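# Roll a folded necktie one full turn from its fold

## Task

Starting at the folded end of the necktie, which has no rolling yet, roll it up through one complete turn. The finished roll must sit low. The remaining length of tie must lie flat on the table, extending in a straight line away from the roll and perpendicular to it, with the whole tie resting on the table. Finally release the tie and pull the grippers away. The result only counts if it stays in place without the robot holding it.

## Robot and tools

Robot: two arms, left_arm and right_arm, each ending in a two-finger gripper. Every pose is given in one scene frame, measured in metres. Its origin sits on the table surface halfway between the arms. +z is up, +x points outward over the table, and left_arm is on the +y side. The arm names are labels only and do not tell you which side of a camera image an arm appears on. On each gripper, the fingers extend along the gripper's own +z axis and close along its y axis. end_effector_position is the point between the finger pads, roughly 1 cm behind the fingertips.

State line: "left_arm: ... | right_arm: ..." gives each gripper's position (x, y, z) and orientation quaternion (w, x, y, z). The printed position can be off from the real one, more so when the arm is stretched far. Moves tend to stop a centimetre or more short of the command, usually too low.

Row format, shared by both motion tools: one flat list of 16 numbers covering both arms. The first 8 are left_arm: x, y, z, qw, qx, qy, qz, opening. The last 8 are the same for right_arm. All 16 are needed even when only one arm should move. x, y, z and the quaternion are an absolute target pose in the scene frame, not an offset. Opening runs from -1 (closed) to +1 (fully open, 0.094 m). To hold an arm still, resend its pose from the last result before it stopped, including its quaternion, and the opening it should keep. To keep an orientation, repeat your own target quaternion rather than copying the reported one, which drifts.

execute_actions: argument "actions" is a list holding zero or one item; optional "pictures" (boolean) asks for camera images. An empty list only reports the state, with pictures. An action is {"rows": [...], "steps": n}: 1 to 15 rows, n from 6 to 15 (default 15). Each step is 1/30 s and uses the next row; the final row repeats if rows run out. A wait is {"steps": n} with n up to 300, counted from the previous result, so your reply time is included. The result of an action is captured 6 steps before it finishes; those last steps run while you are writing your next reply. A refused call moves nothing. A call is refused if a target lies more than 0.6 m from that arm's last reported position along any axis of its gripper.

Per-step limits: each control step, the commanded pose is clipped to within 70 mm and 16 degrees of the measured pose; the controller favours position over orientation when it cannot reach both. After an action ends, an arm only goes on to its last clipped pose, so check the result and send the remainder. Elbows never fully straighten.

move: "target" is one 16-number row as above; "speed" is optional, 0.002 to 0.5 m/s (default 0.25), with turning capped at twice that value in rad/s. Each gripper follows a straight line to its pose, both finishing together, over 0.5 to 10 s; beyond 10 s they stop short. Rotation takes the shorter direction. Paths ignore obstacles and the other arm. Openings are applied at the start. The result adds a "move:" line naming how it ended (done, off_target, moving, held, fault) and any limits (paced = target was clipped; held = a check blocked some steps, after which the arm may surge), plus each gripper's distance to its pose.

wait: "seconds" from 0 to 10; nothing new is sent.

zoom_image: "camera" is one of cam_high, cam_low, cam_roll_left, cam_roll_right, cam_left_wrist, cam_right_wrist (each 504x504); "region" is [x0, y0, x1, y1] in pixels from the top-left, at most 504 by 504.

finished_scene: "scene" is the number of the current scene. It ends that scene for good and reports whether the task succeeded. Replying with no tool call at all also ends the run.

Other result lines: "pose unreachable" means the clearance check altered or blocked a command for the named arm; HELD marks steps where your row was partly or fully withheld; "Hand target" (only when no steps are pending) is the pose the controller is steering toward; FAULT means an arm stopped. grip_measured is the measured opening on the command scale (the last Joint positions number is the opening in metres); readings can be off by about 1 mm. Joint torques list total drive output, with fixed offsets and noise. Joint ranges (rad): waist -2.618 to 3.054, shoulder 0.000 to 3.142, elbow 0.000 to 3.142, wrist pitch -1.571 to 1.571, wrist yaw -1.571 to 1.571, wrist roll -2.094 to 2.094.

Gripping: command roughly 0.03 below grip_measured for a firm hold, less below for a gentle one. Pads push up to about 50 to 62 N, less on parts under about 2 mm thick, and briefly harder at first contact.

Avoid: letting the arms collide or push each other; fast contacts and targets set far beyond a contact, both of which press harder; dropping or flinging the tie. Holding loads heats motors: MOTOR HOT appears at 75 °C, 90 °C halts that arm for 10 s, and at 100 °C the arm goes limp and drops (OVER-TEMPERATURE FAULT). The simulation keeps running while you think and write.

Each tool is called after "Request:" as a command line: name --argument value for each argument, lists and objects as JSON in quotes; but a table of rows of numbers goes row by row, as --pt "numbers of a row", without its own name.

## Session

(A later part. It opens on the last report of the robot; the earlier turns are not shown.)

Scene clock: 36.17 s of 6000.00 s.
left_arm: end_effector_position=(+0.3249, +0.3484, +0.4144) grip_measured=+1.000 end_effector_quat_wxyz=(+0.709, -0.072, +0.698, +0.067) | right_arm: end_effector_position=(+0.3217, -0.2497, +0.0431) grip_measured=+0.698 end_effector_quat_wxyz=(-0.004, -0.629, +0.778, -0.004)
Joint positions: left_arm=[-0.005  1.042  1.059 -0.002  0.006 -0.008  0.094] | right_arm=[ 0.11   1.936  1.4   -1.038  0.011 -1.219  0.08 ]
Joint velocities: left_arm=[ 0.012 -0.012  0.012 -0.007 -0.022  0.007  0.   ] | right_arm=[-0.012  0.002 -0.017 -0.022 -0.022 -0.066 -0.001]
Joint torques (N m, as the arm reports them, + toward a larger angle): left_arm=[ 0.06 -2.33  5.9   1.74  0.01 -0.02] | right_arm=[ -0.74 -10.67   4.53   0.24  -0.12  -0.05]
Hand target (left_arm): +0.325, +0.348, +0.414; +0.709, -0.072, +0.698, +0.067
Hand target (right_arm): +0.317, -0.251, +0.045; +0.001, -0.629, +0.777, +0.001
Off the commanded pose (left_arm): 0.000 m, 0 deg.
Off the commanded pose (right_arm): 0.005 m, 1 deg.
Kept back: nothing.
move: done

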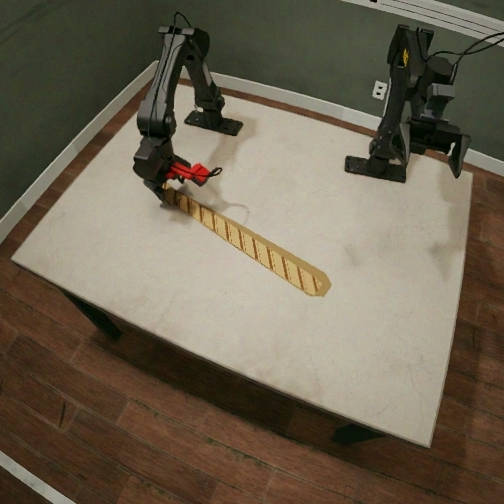

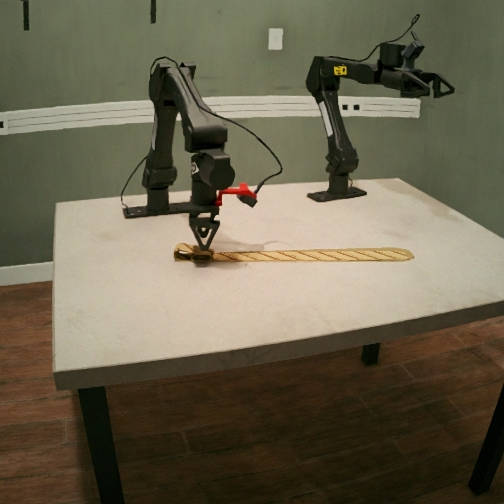

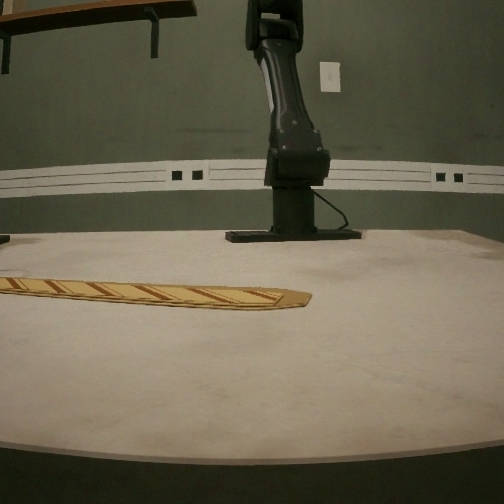

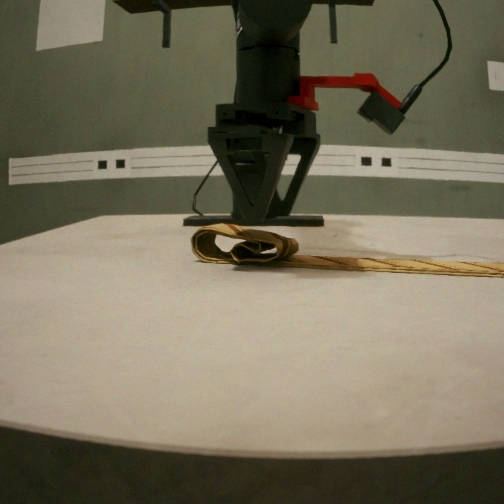

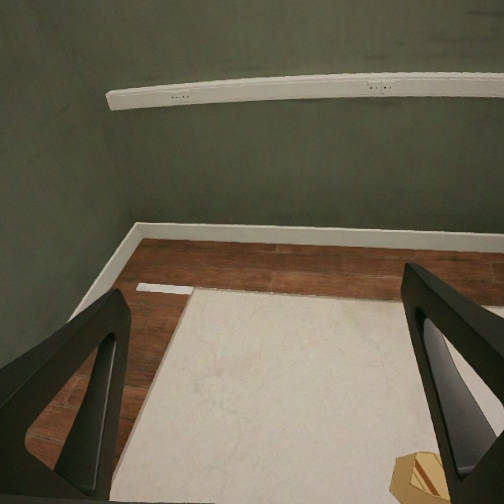

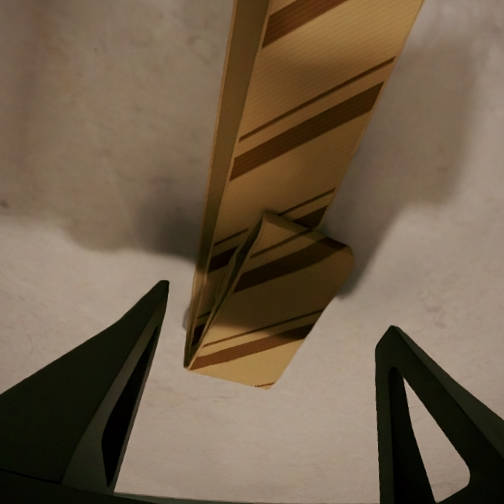

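Request:
move --target '[0.3249,0.3484,0.4144,0.709,-0.072,0.698,0.067,1,0.308,-0.245,-0.009,0,-0.629,0.777,0,0.7]' --speed 0.1

Request:
move --target '[0.3249,0.3484,0.4144,0.709,-0.072,0.698,0.067,1,0.308,-0.245,-0.009,0,-0.629,0.777,0,-0.12]'

Request:
move --target '[0.3249,0.3484,0.4144,0.709,-0.072,0.698,0.067,1,0.32,-0.255,0.06,0,-0.629,0.777,0,0.5]' --speed 0.08

Scene clock: 37.23 s of 6000.00 s.
left_arm: end_effector_position=(+0.3249, +0.3484, +0.4144) grip_measured=+1.000 end_effector_quat_wxyz=(+0.709, -0.072, +0.698, +0.067) | right_arm: end_effector_position=(+0.3100, -0.2513, +0.0047) grip_measured=+0.698 end_effector_quat_wxyz=(+0.001, -0.628, +0.778, -0.007)
Joint positions: left_arm=[-0.005  1.042  1.059 -0.002  0.006 -0.008  0.094] | right_arm=[ 0.11   1.936  1.236 -0.86   0.011 -1.217  0.08 ]
Joint velocities: left_arm=[-0.012 -0.017 -0.012 -0.066  0.037  0.022  0.   ] | right_arm=[-0.002  0.007  0.007  0.007 -0.081  0.007  0.001]
Joint torques (N m, as the arm reports them, + toward a larger angle): left_arm=[ 0.01 -2.35  5.93  1.74  0.   -0.01] | right_arm=[ 0.89 -7.08  4.04  0.58 -0.11  0.12]
Hand target (left_arm): +0.325, +0.348, +0.414; +0.709, -0.072, +0.698, +0.067
Hand target (right_arm): +0.306, -0.245, -0.008; -0.000, -0.629, +0.777, -0.000
Off the commanded pose (left_arm): 0.000 m, 0 deg.
Off the commanded pose (right_arm): 0.015 m, 1 deg.
Kept back: nothing.
move: off_target (right_arm)

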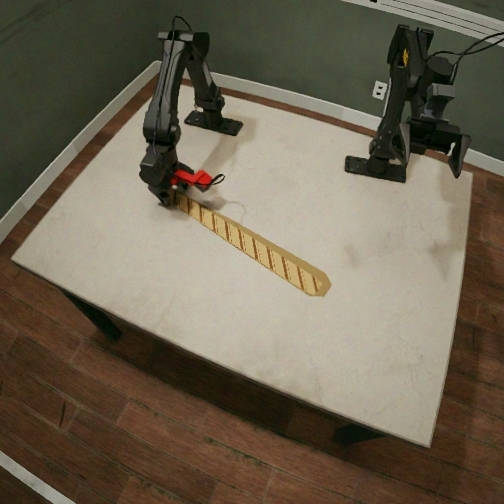

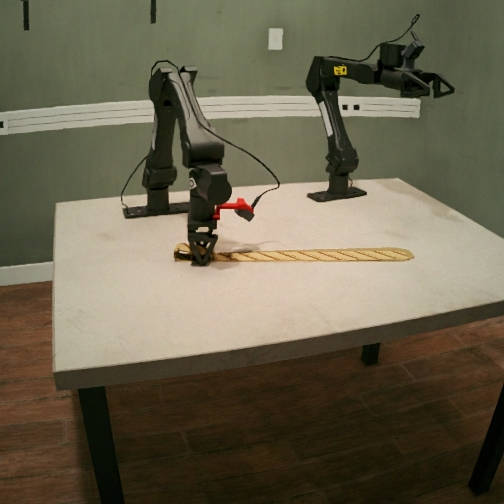

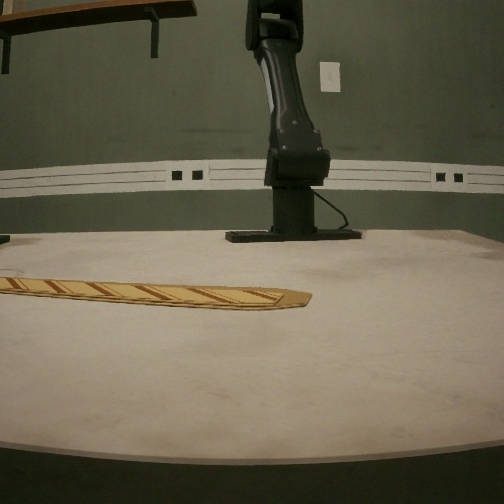

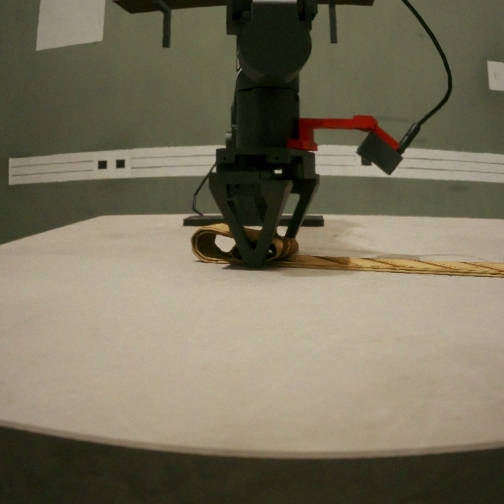

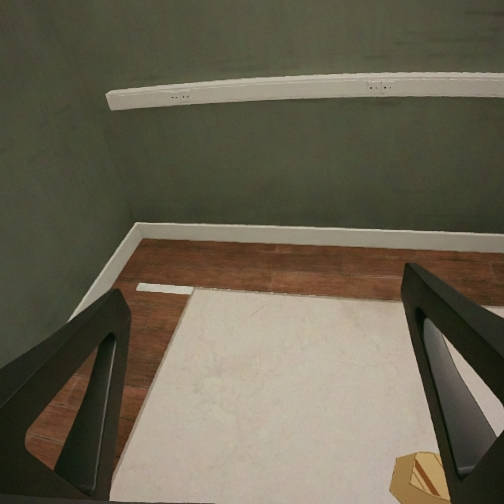

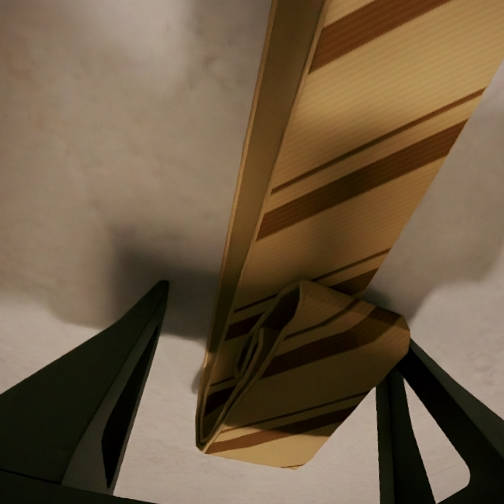

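Scene clock: 37.93 s of 6000.00 s.
left_arm: end_effector_position=(+0.3249, +0.3484, +0.4144) grip_measured=+1.000 end_effector_quat_wxyz=(+0.709, -0.072, +0.698, +0.067) | right_arm: end_effector_position=(+0.3147, -0.2509, +0.0048) grip_measured=-0.118 end_effector_quat_wxyz=(+0.009, -0.628, +0.778, -0.013)
Joint positions: left_arm=[-0.005  1.042  1.059 -0.002  0.006 -0.008  0.094] | right_arm=[ 0.11   1.936  1.236 -0.841  0.012 -1.216  0.041]
Joint velocities: left_arm=[-0.002 -0.012 -0.012 -0.081 -0.051  0.007  0.   ] | right_arm=[ 0.017 -0.002  0.017  0.051 -0.051 -0.066 -0.001]
Joint torques (N m, as the arm reports them, + toward a larger angle): left_arm=[ 0.03 -2.38  5.9   1.74  0.01 -0.02] | right_arm=[ 0.8  -6.8   4.44  0.43 -0.13  0.12]
Hand target (left_arm): +0.325, +0.348, +0.414; +0.709, -0.072, +0.698, +0.067
Hand target (right_arm): +0.307, -0.245, -0.008; -0.000, -0.629, +0.777, -0.000
Off the commanded pose (left_arm): 0.000 m, 0 deg.
Off the commanded pose (right_arm): 0.016 m, 2 deg.
Kept back: nothing.
move: off_target (right_arm)

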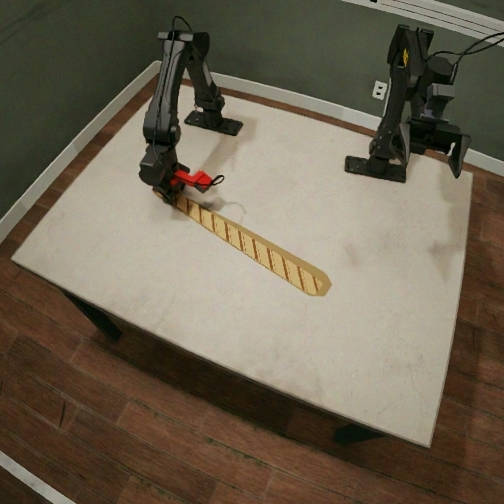

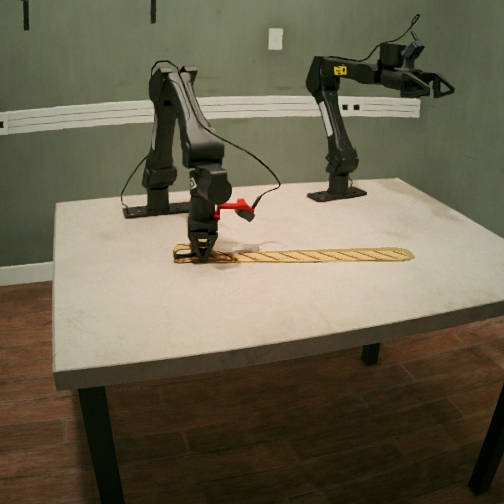

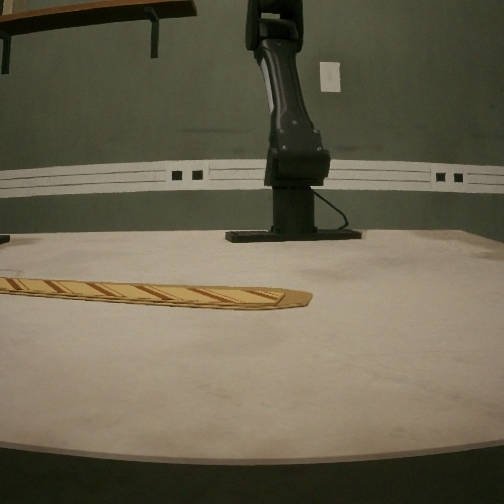

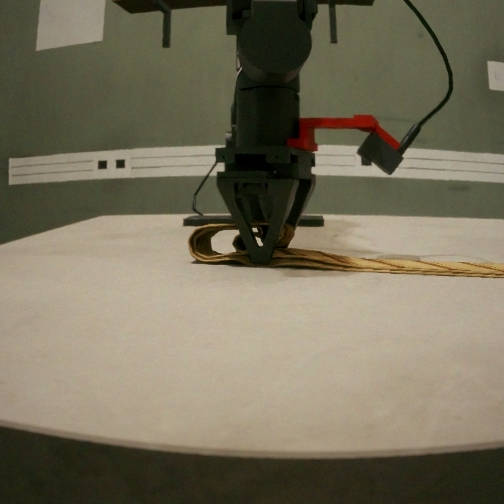

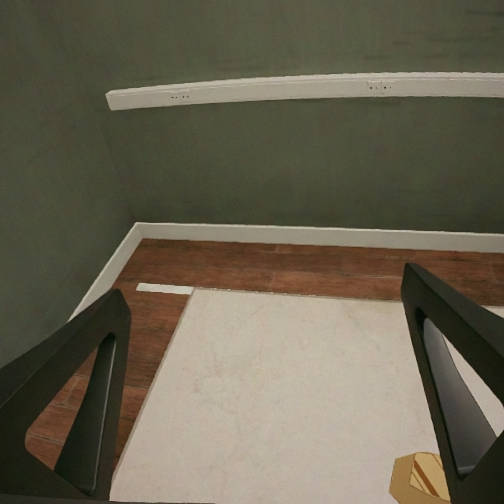

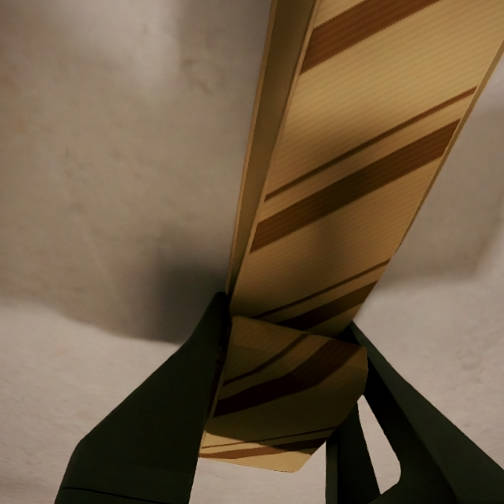

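Scene clock: 39.20 s of 6000.00 s.
left_arm: end_effector_position=(+0.3249, +0.3484, +0.4144) grip_measured=+1.000 end_effector_quat_wxyz=(+0.709, -0.072, +0.698, +0.067) | right_arm: end_effector_position=(+0.3144, -0.2546, +0.0443) grip_measured=+0.498 end_effector_quat_wxyz=(-0.019, -0.630, +0.777, +0.004)
Joint positions: left_arm=[-0.005  1.042  1.059 -0.002  0.006 -0.008  0.094] | right_arm=[ 0.1    1.936  1.404 -1.076  0.013 -1.232  0.07 ]
Joint velocities: left_arm=[ 0.002 -0.002 -0.017 -0.066  0.037  0.007  0.   ] | right_arm=[-0.012 -0.002  0.007  0.007  0.007 -0.037  0.   ]
Joint torques (N m, as the arm reports them, + toward a larger angle): left_arm=[ 0.02 -2.37  5.92  1.75  0.01 -0.02] | right_arm=[ -0.62 -10.81   8.75  -0.05  -0.14  -0.05]
Hand target (left_arm): +0.325, +0.348, +0.414; +0.709, -0.072, +0.698, +0.067
Hand target (right_arm): +0.321, -0.255, +0.060; +0.000, -0.629, +0.777, -0.000
Off the commanded pose (left_arm): 0.000 m, 0 deg.
Off the commanded pose (right_arm): 0.017 m, 2 deg.
Kept back: nothing.
move: off_target (right_arm)

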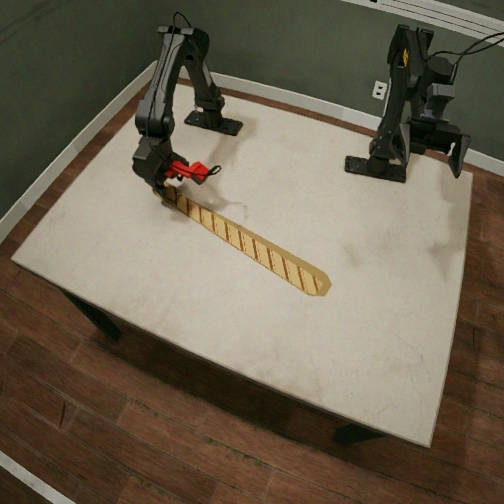

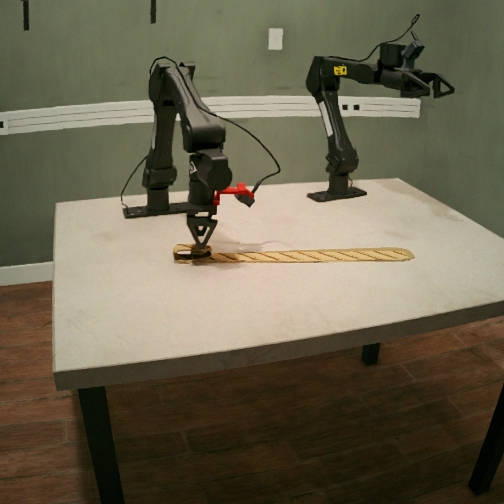

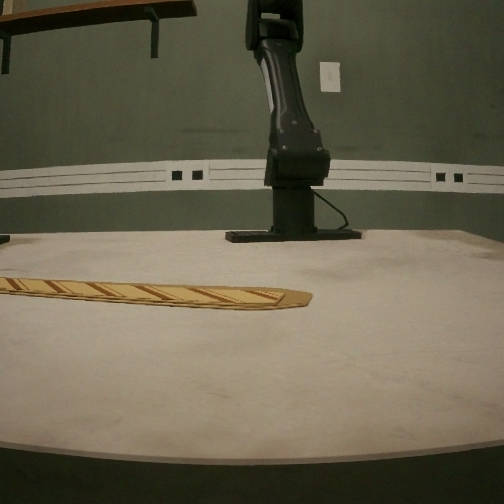

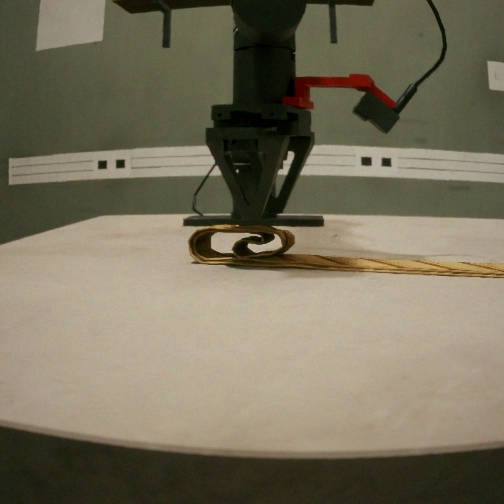

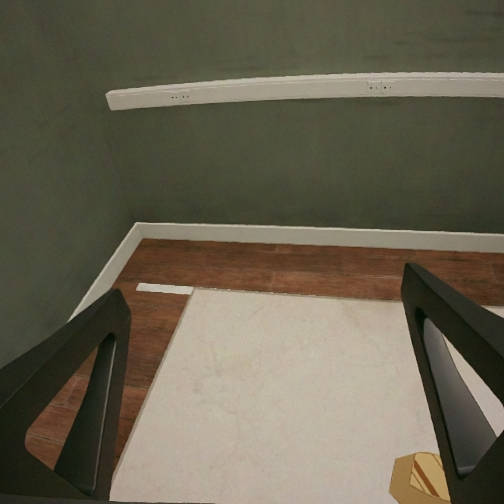

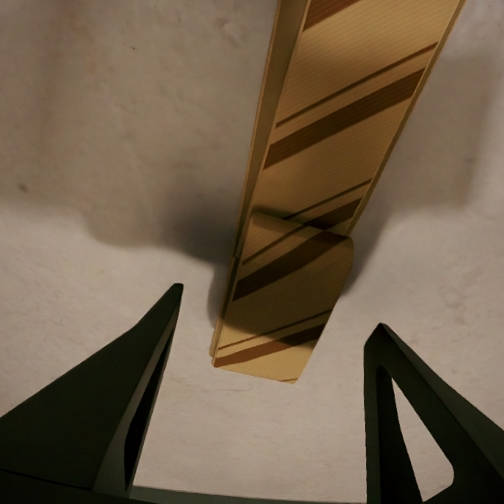

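The roll is now square to the tail. One press will lay the inner flap flat before I retreat.

Request:
move --target '[0.3249,0.3484,0.4144,0.709,-0.072,0.698,0.067,1,0.312,-0.25,0.003,0,-0.629,0.777,0,-0.65]' --speed 0.04

Request:
move --target '[0.3249,0.3484,0.4144,0.709,-0.072,0.698,0.067,1,0.27,-0.26,0.2,0.05,-0.629,0.777,-0.04,-0.65]'

Request:
zoom_image --camera "cam_roll_right" --region '[160,180,340,290]'

Scene clock: 40.83 s of 6000.00 s.
left_arm: end_effector_position=(+0.3249, +0.3484, +0.4144) grip_measured=+1.000 end_effector_quat_wxyz=(+0.709, -0.072, +0.698, +0.067) | right_arm: end_effector_position=(+0.3180, -0.2523, +0.0155) grip_measured=-0.648 end_effector_quat_wxyz=(+0.008, -0.629, +0.777, -0.007)
Joint positions: left_arm=[-0.005  1.042  1.059 -0.002  0.006 -0.008  0.094] | right_arm=[ 0.1    1.936  1.282 -0.896  0.003 -1.231  0.017]
Joint velocities: left_arm=[-0.012  0.012 -0.002  0.007 -0.007 -0.007  0.   ] | right_arm=[ 0.002  0.002 -0.007  0.037 -0.022 -0.022 -0.001]
Joint torques (N m, as the arm reports them, + toward a larger angle): left_arm=[ 0.03 -2.39  5.92  1.74  0.01 -0.03] | right_arm=[ 0.48 -7.88  3.74  0.46 -0.02  0.08]
Hand target (left_arm): +0.325, +0.348, +0.414; +0.709, -0.072, +0.698, +0.067
Hand target (right_arm): +0.311, -0.250, +0.003; -0.000, -0.629, +0.777, -0.000
Off the commanded pose (left_arm): 0.000 m, 0 deg.
Off the commanded pose (right_arm): 0.014 m, 1 deg.
Kept back: nothing.
move: off_target (right_arm)

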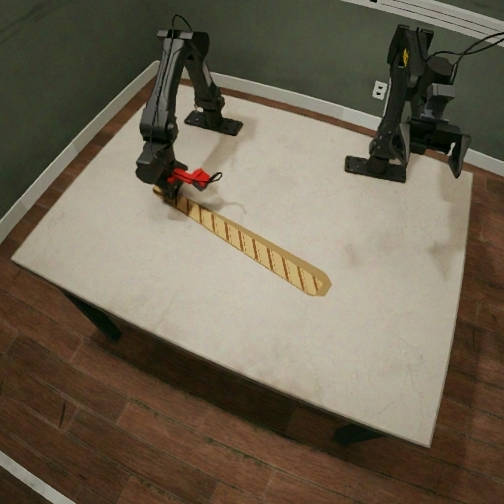

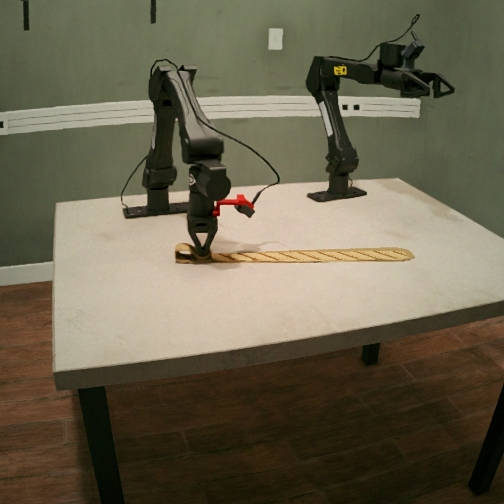

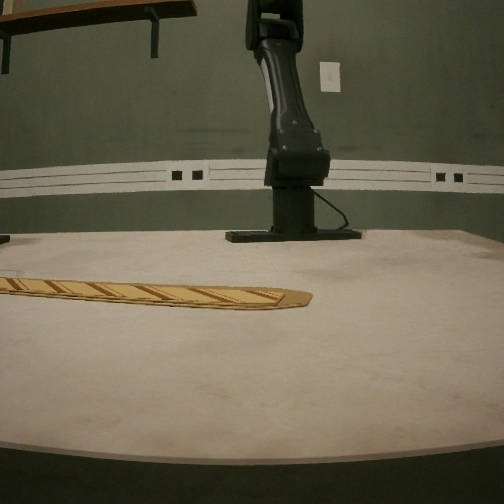

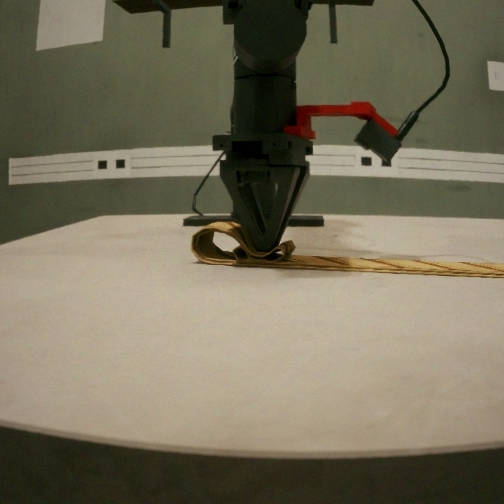

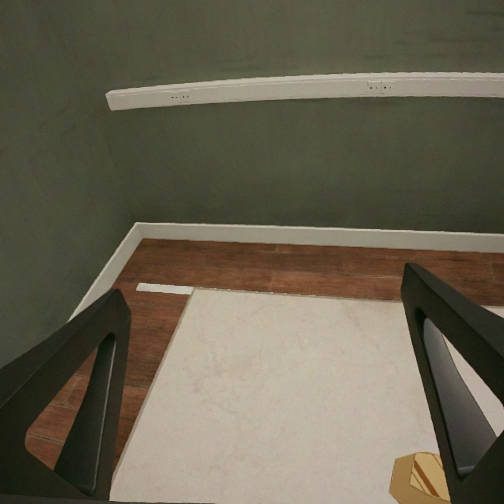

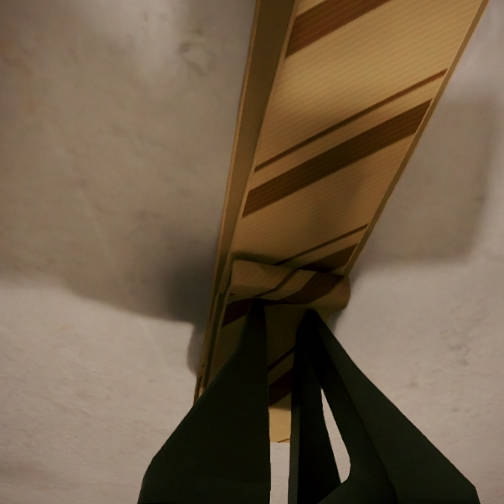

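Scene clock: 42.30 s of 6000.00 s.
left_arm: end_effector_position=(+0.3249, +0.3484, +0.4144) grip_measured=+1.000 end_effector_quat_wxyz=(+0.709, -0.072, +0.698, +0.067) | right_arm: end_effector_position=(+0.2752, -0.2608, +0.1915) grip_measured=-0.648 end_effector_quat_wxyz=(+0.043, -0.628, +0.776, -0.037)
Joint positions: left_arm=[-0.005  1.042  1.059 -0.002  0.006 -0.008  0.094] | right_arm=[ 0.1    1.621  1.605 -1.443  0.019 -1.231  0.017]
Joint velocities: left_arm=[ 0.012 -0.012 -0.002  0.051  0.022  0.007  0.   ] | right_arm=[-0.017  0.002 -0.002 -0.007 -0.007  0.022 -0.   ]
Joint torques (N m, as the arm reports them, + toward a larger angle): left_arm=[ 0.01 -2.33  5.93  1.73  0.02 -0.03] | right_arm=[ 0.25 -6.91  8.57  0.25 -0.01  0.06]
Hand target (left_arm): +0.325, +0.348, +0.414; +0.709, -0.072, +0.698, +0.067
Hand target (right_arm): +0.275, -0.259, +0.200; +0.050, -0.628, +0.776, -0.040
Off the commanded pose (left_arm): 0.000 m, 0 deg.
Off the commanded pose (right_arm): 0.010 m, 1 deg.
Kept back: nothing.
move: done

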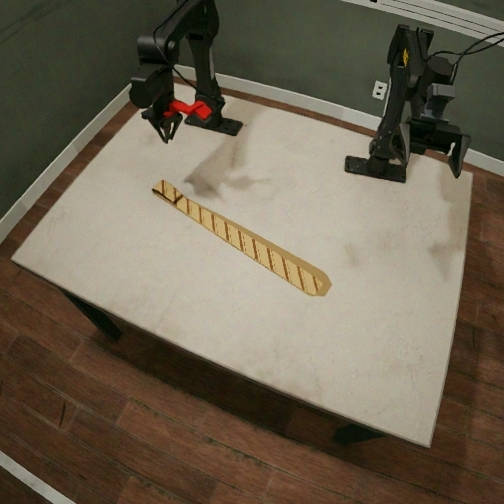

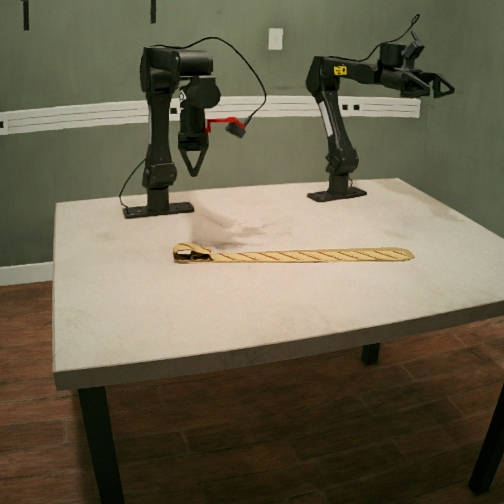

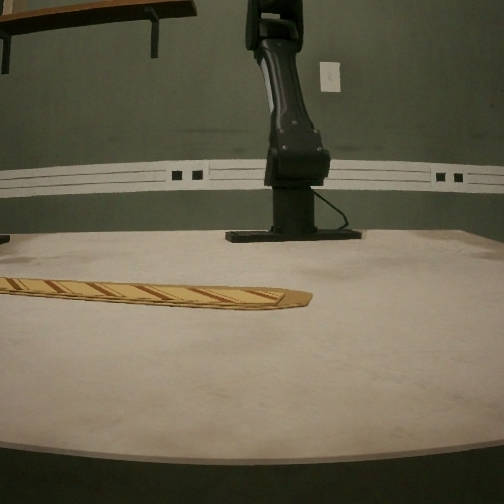

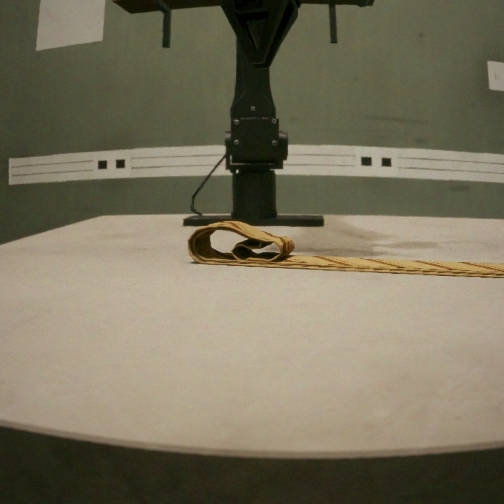

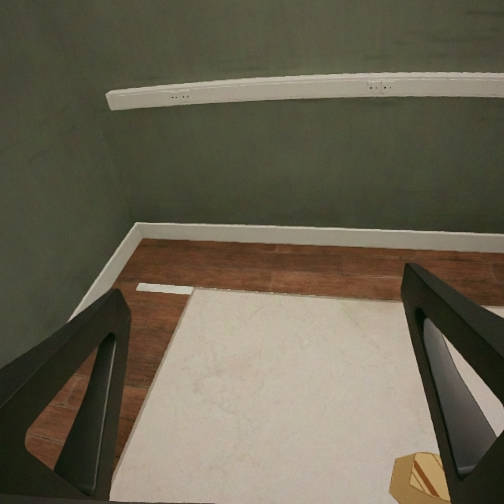

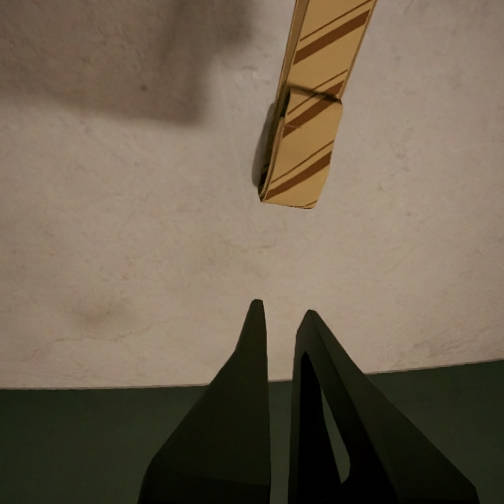

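Region (160, 180, 340, 290) of cam_roll_right's 504x504 image, scaled by 2.800, with more detail than that image has.

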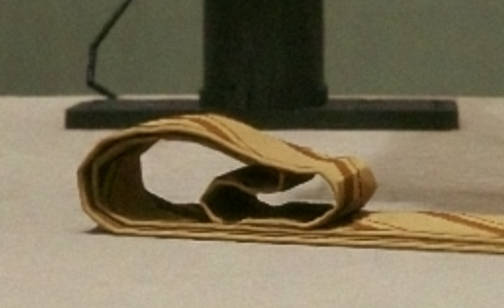

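Request:
move --target '[0.3249,0.3484,0.4144,0.709,-0.072,0.698,0.067,1,0.305,-0.283,0.006,0,-0.629,0.777,0,-0.65]' --speed 0.15

Request:
move --target '[0.3249,0.3484,0.4144,0.709,-0.072,0.698,0.067,1,0.27,-0.28,0.2,0.05,-0.629,0.777,-0.04,-0.65]'

Scene clock: 44.40 s of 6000.00 s.
left_arm: end_effector_position=(+0.3249, +0.3484, +0.4144) grip_measured=+1.000 end_effector_quat_wxyz=(+0.709, -0.072, +0.698, +0.067) | right_arm: end_effector_position=(+0.3062, -0.2822, +0.0144) grip_measured=-0.648 end_effector_quat_wxyz=(+0.006, -0.630, +0.777, -0.011)
Joint positions: left_arm=[-0.005  1.042  1.059 -0.002  0.006 -0.008  0.094] | right_arm=[ 0.02   1.886  1.208 -0.87   0.011 -1.311  0.017]
Joint velocities: left_arm=[-0.007  0.017  0.007  0.007  0.007 -0.051  0.   ] | right_arm=[ 0.007 -0.002 -0.012 -0.037  0.007 -0.066 -0.   ]
Joint torques (N m, as the arm reports them, + toward a larger angle): left_arm=[ 0.06 -2.34  5.91  1.74  0.02 -0.02] | right_arm=[-0.61 -7.39  4.87  0.31 -0.14 -0.05]
Hand target (left_arm): +0.325, +0.348, +0.414; +0.709, -0.072, +0.698, +0.067
Hand target (right_arm): +0.300, -0.283, +0.006; +0.001, -0.629, +0.777, +0.001
Off the commanded pose (left_arm): 0.000 m, 0 deg.
Off the commanded pose (right_arm): 0.009 m, 1 deg.
Kept back: nothing.
move: done

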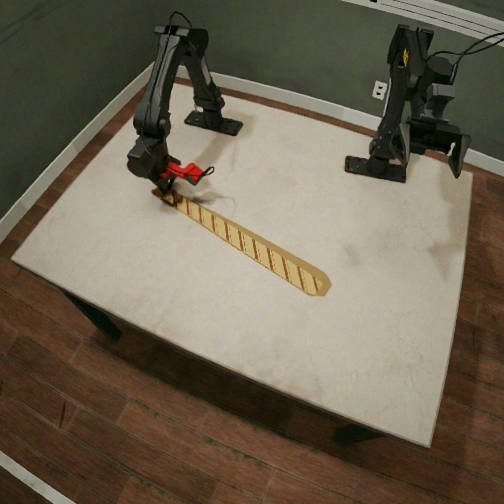

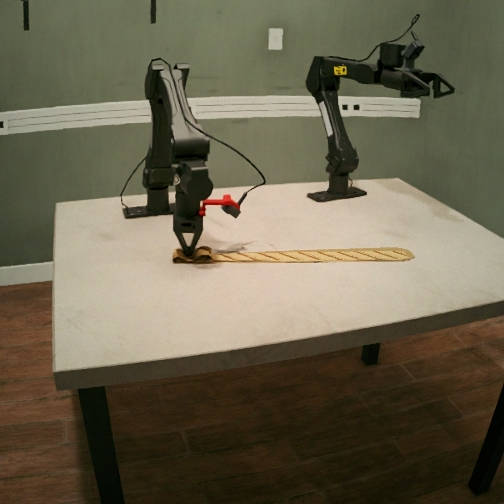

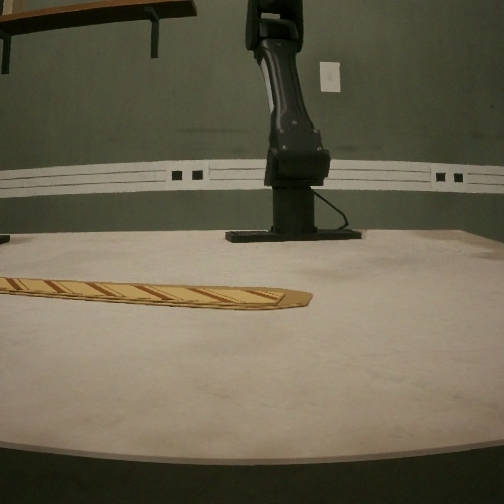

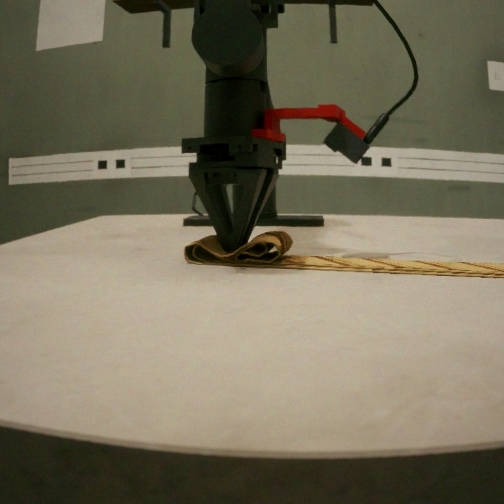

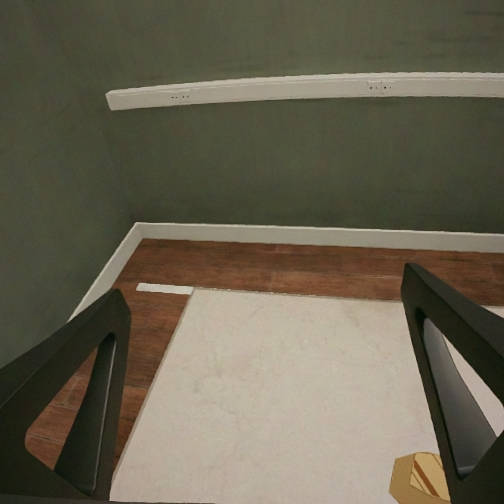

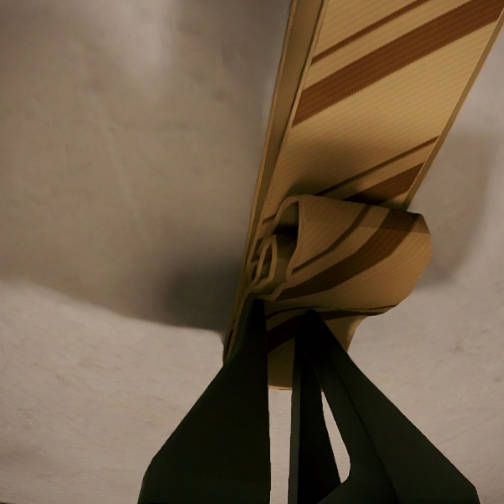

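Scene clock: 45.87 s of 6000.00 s.
left_arm: end_effector_position=(+0.3249, +0.3484, +0.4144) grip_measured=+1.000 end_effector_quat_wxyz=(+0.709, -0.072, +0.698, +0.067) | right_arm: end_effector_position=(+0.2753, -0.2840, +0.1910) grip_measured=-0.648 end_effector_quat_wxyz=(+0.042, -0.627, +0.777, -0.038)
Joint positions: left_arm=[-0.005  1.042  1.059 -0.002  0.006 -0.008  0.094] | right_arm=[ 0.02   1.613  1.595 -1.44   0.012 -1.308  0.017]
Joint velocities: left_arm=[ 0.007 -0.007  0.007 -0.095  0.037 -0.037  0.   ] | right_arm=[ 0.012 -0.007  0.002 -0.081  0.007 -0.037 -0.001]
Joint torques (N m, as the arm reports them, + toward a larger angle): left_arm=[ 0.05 -2.4   5.92  1.74  0.01 -0.03] | right_arm=[ 0.75 -6.74  8.67  0.23 -0.06  0.1 ]
Hand target (left_arm): +0.325, +0.348, +0.414; +0.709, -0.072, +0.698, +0.067
Hand target (right_arm): +0.275, -0.280, +0.200; +0.050, -0.628, +0.776, -0.040
Off the commanded pose (left_arm): 0.000 m, 0 deg.
Off the commanded pose (right_arm): 0.011 m, 1 deg.
Kept back: nothing.
move: off_target (right_arm)

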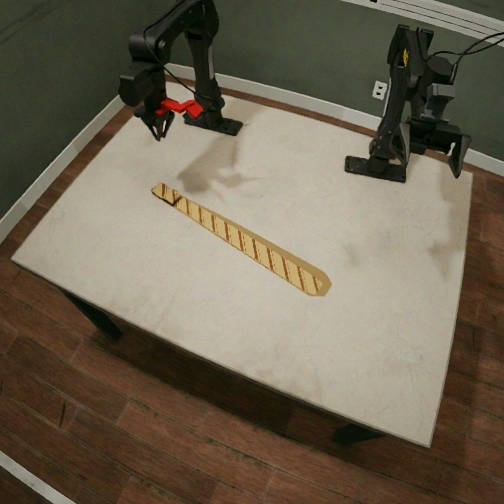

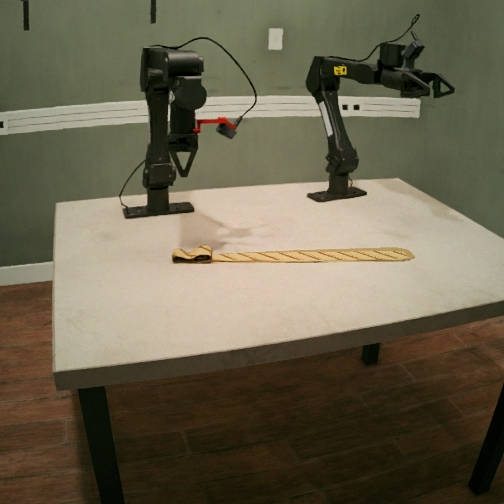

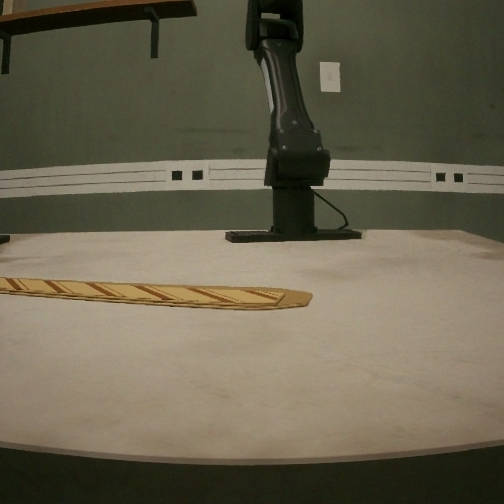

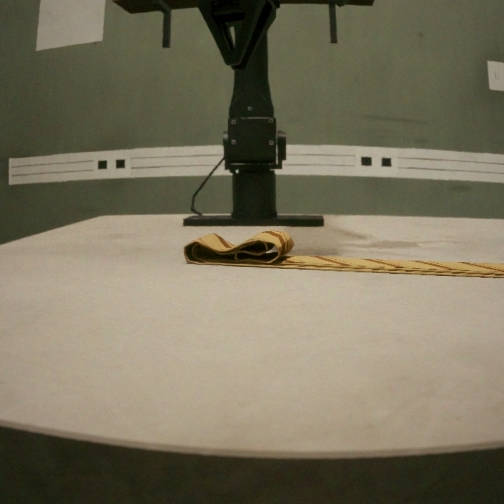

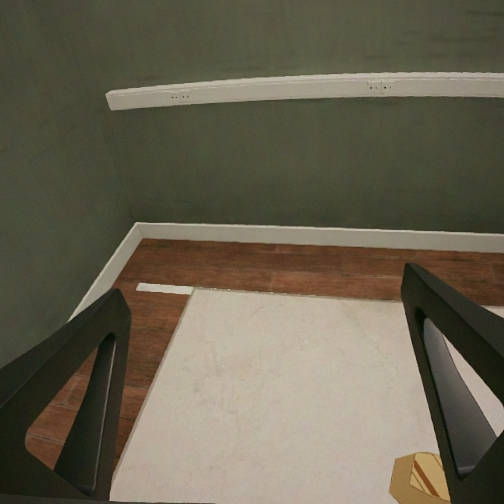

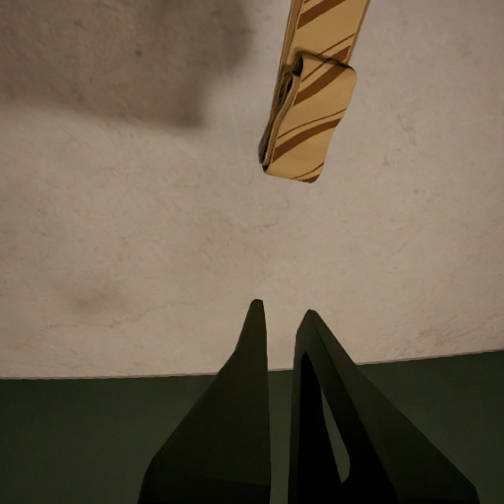

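Request:
finished_scene --scene 2

The scene is finished: the task was done.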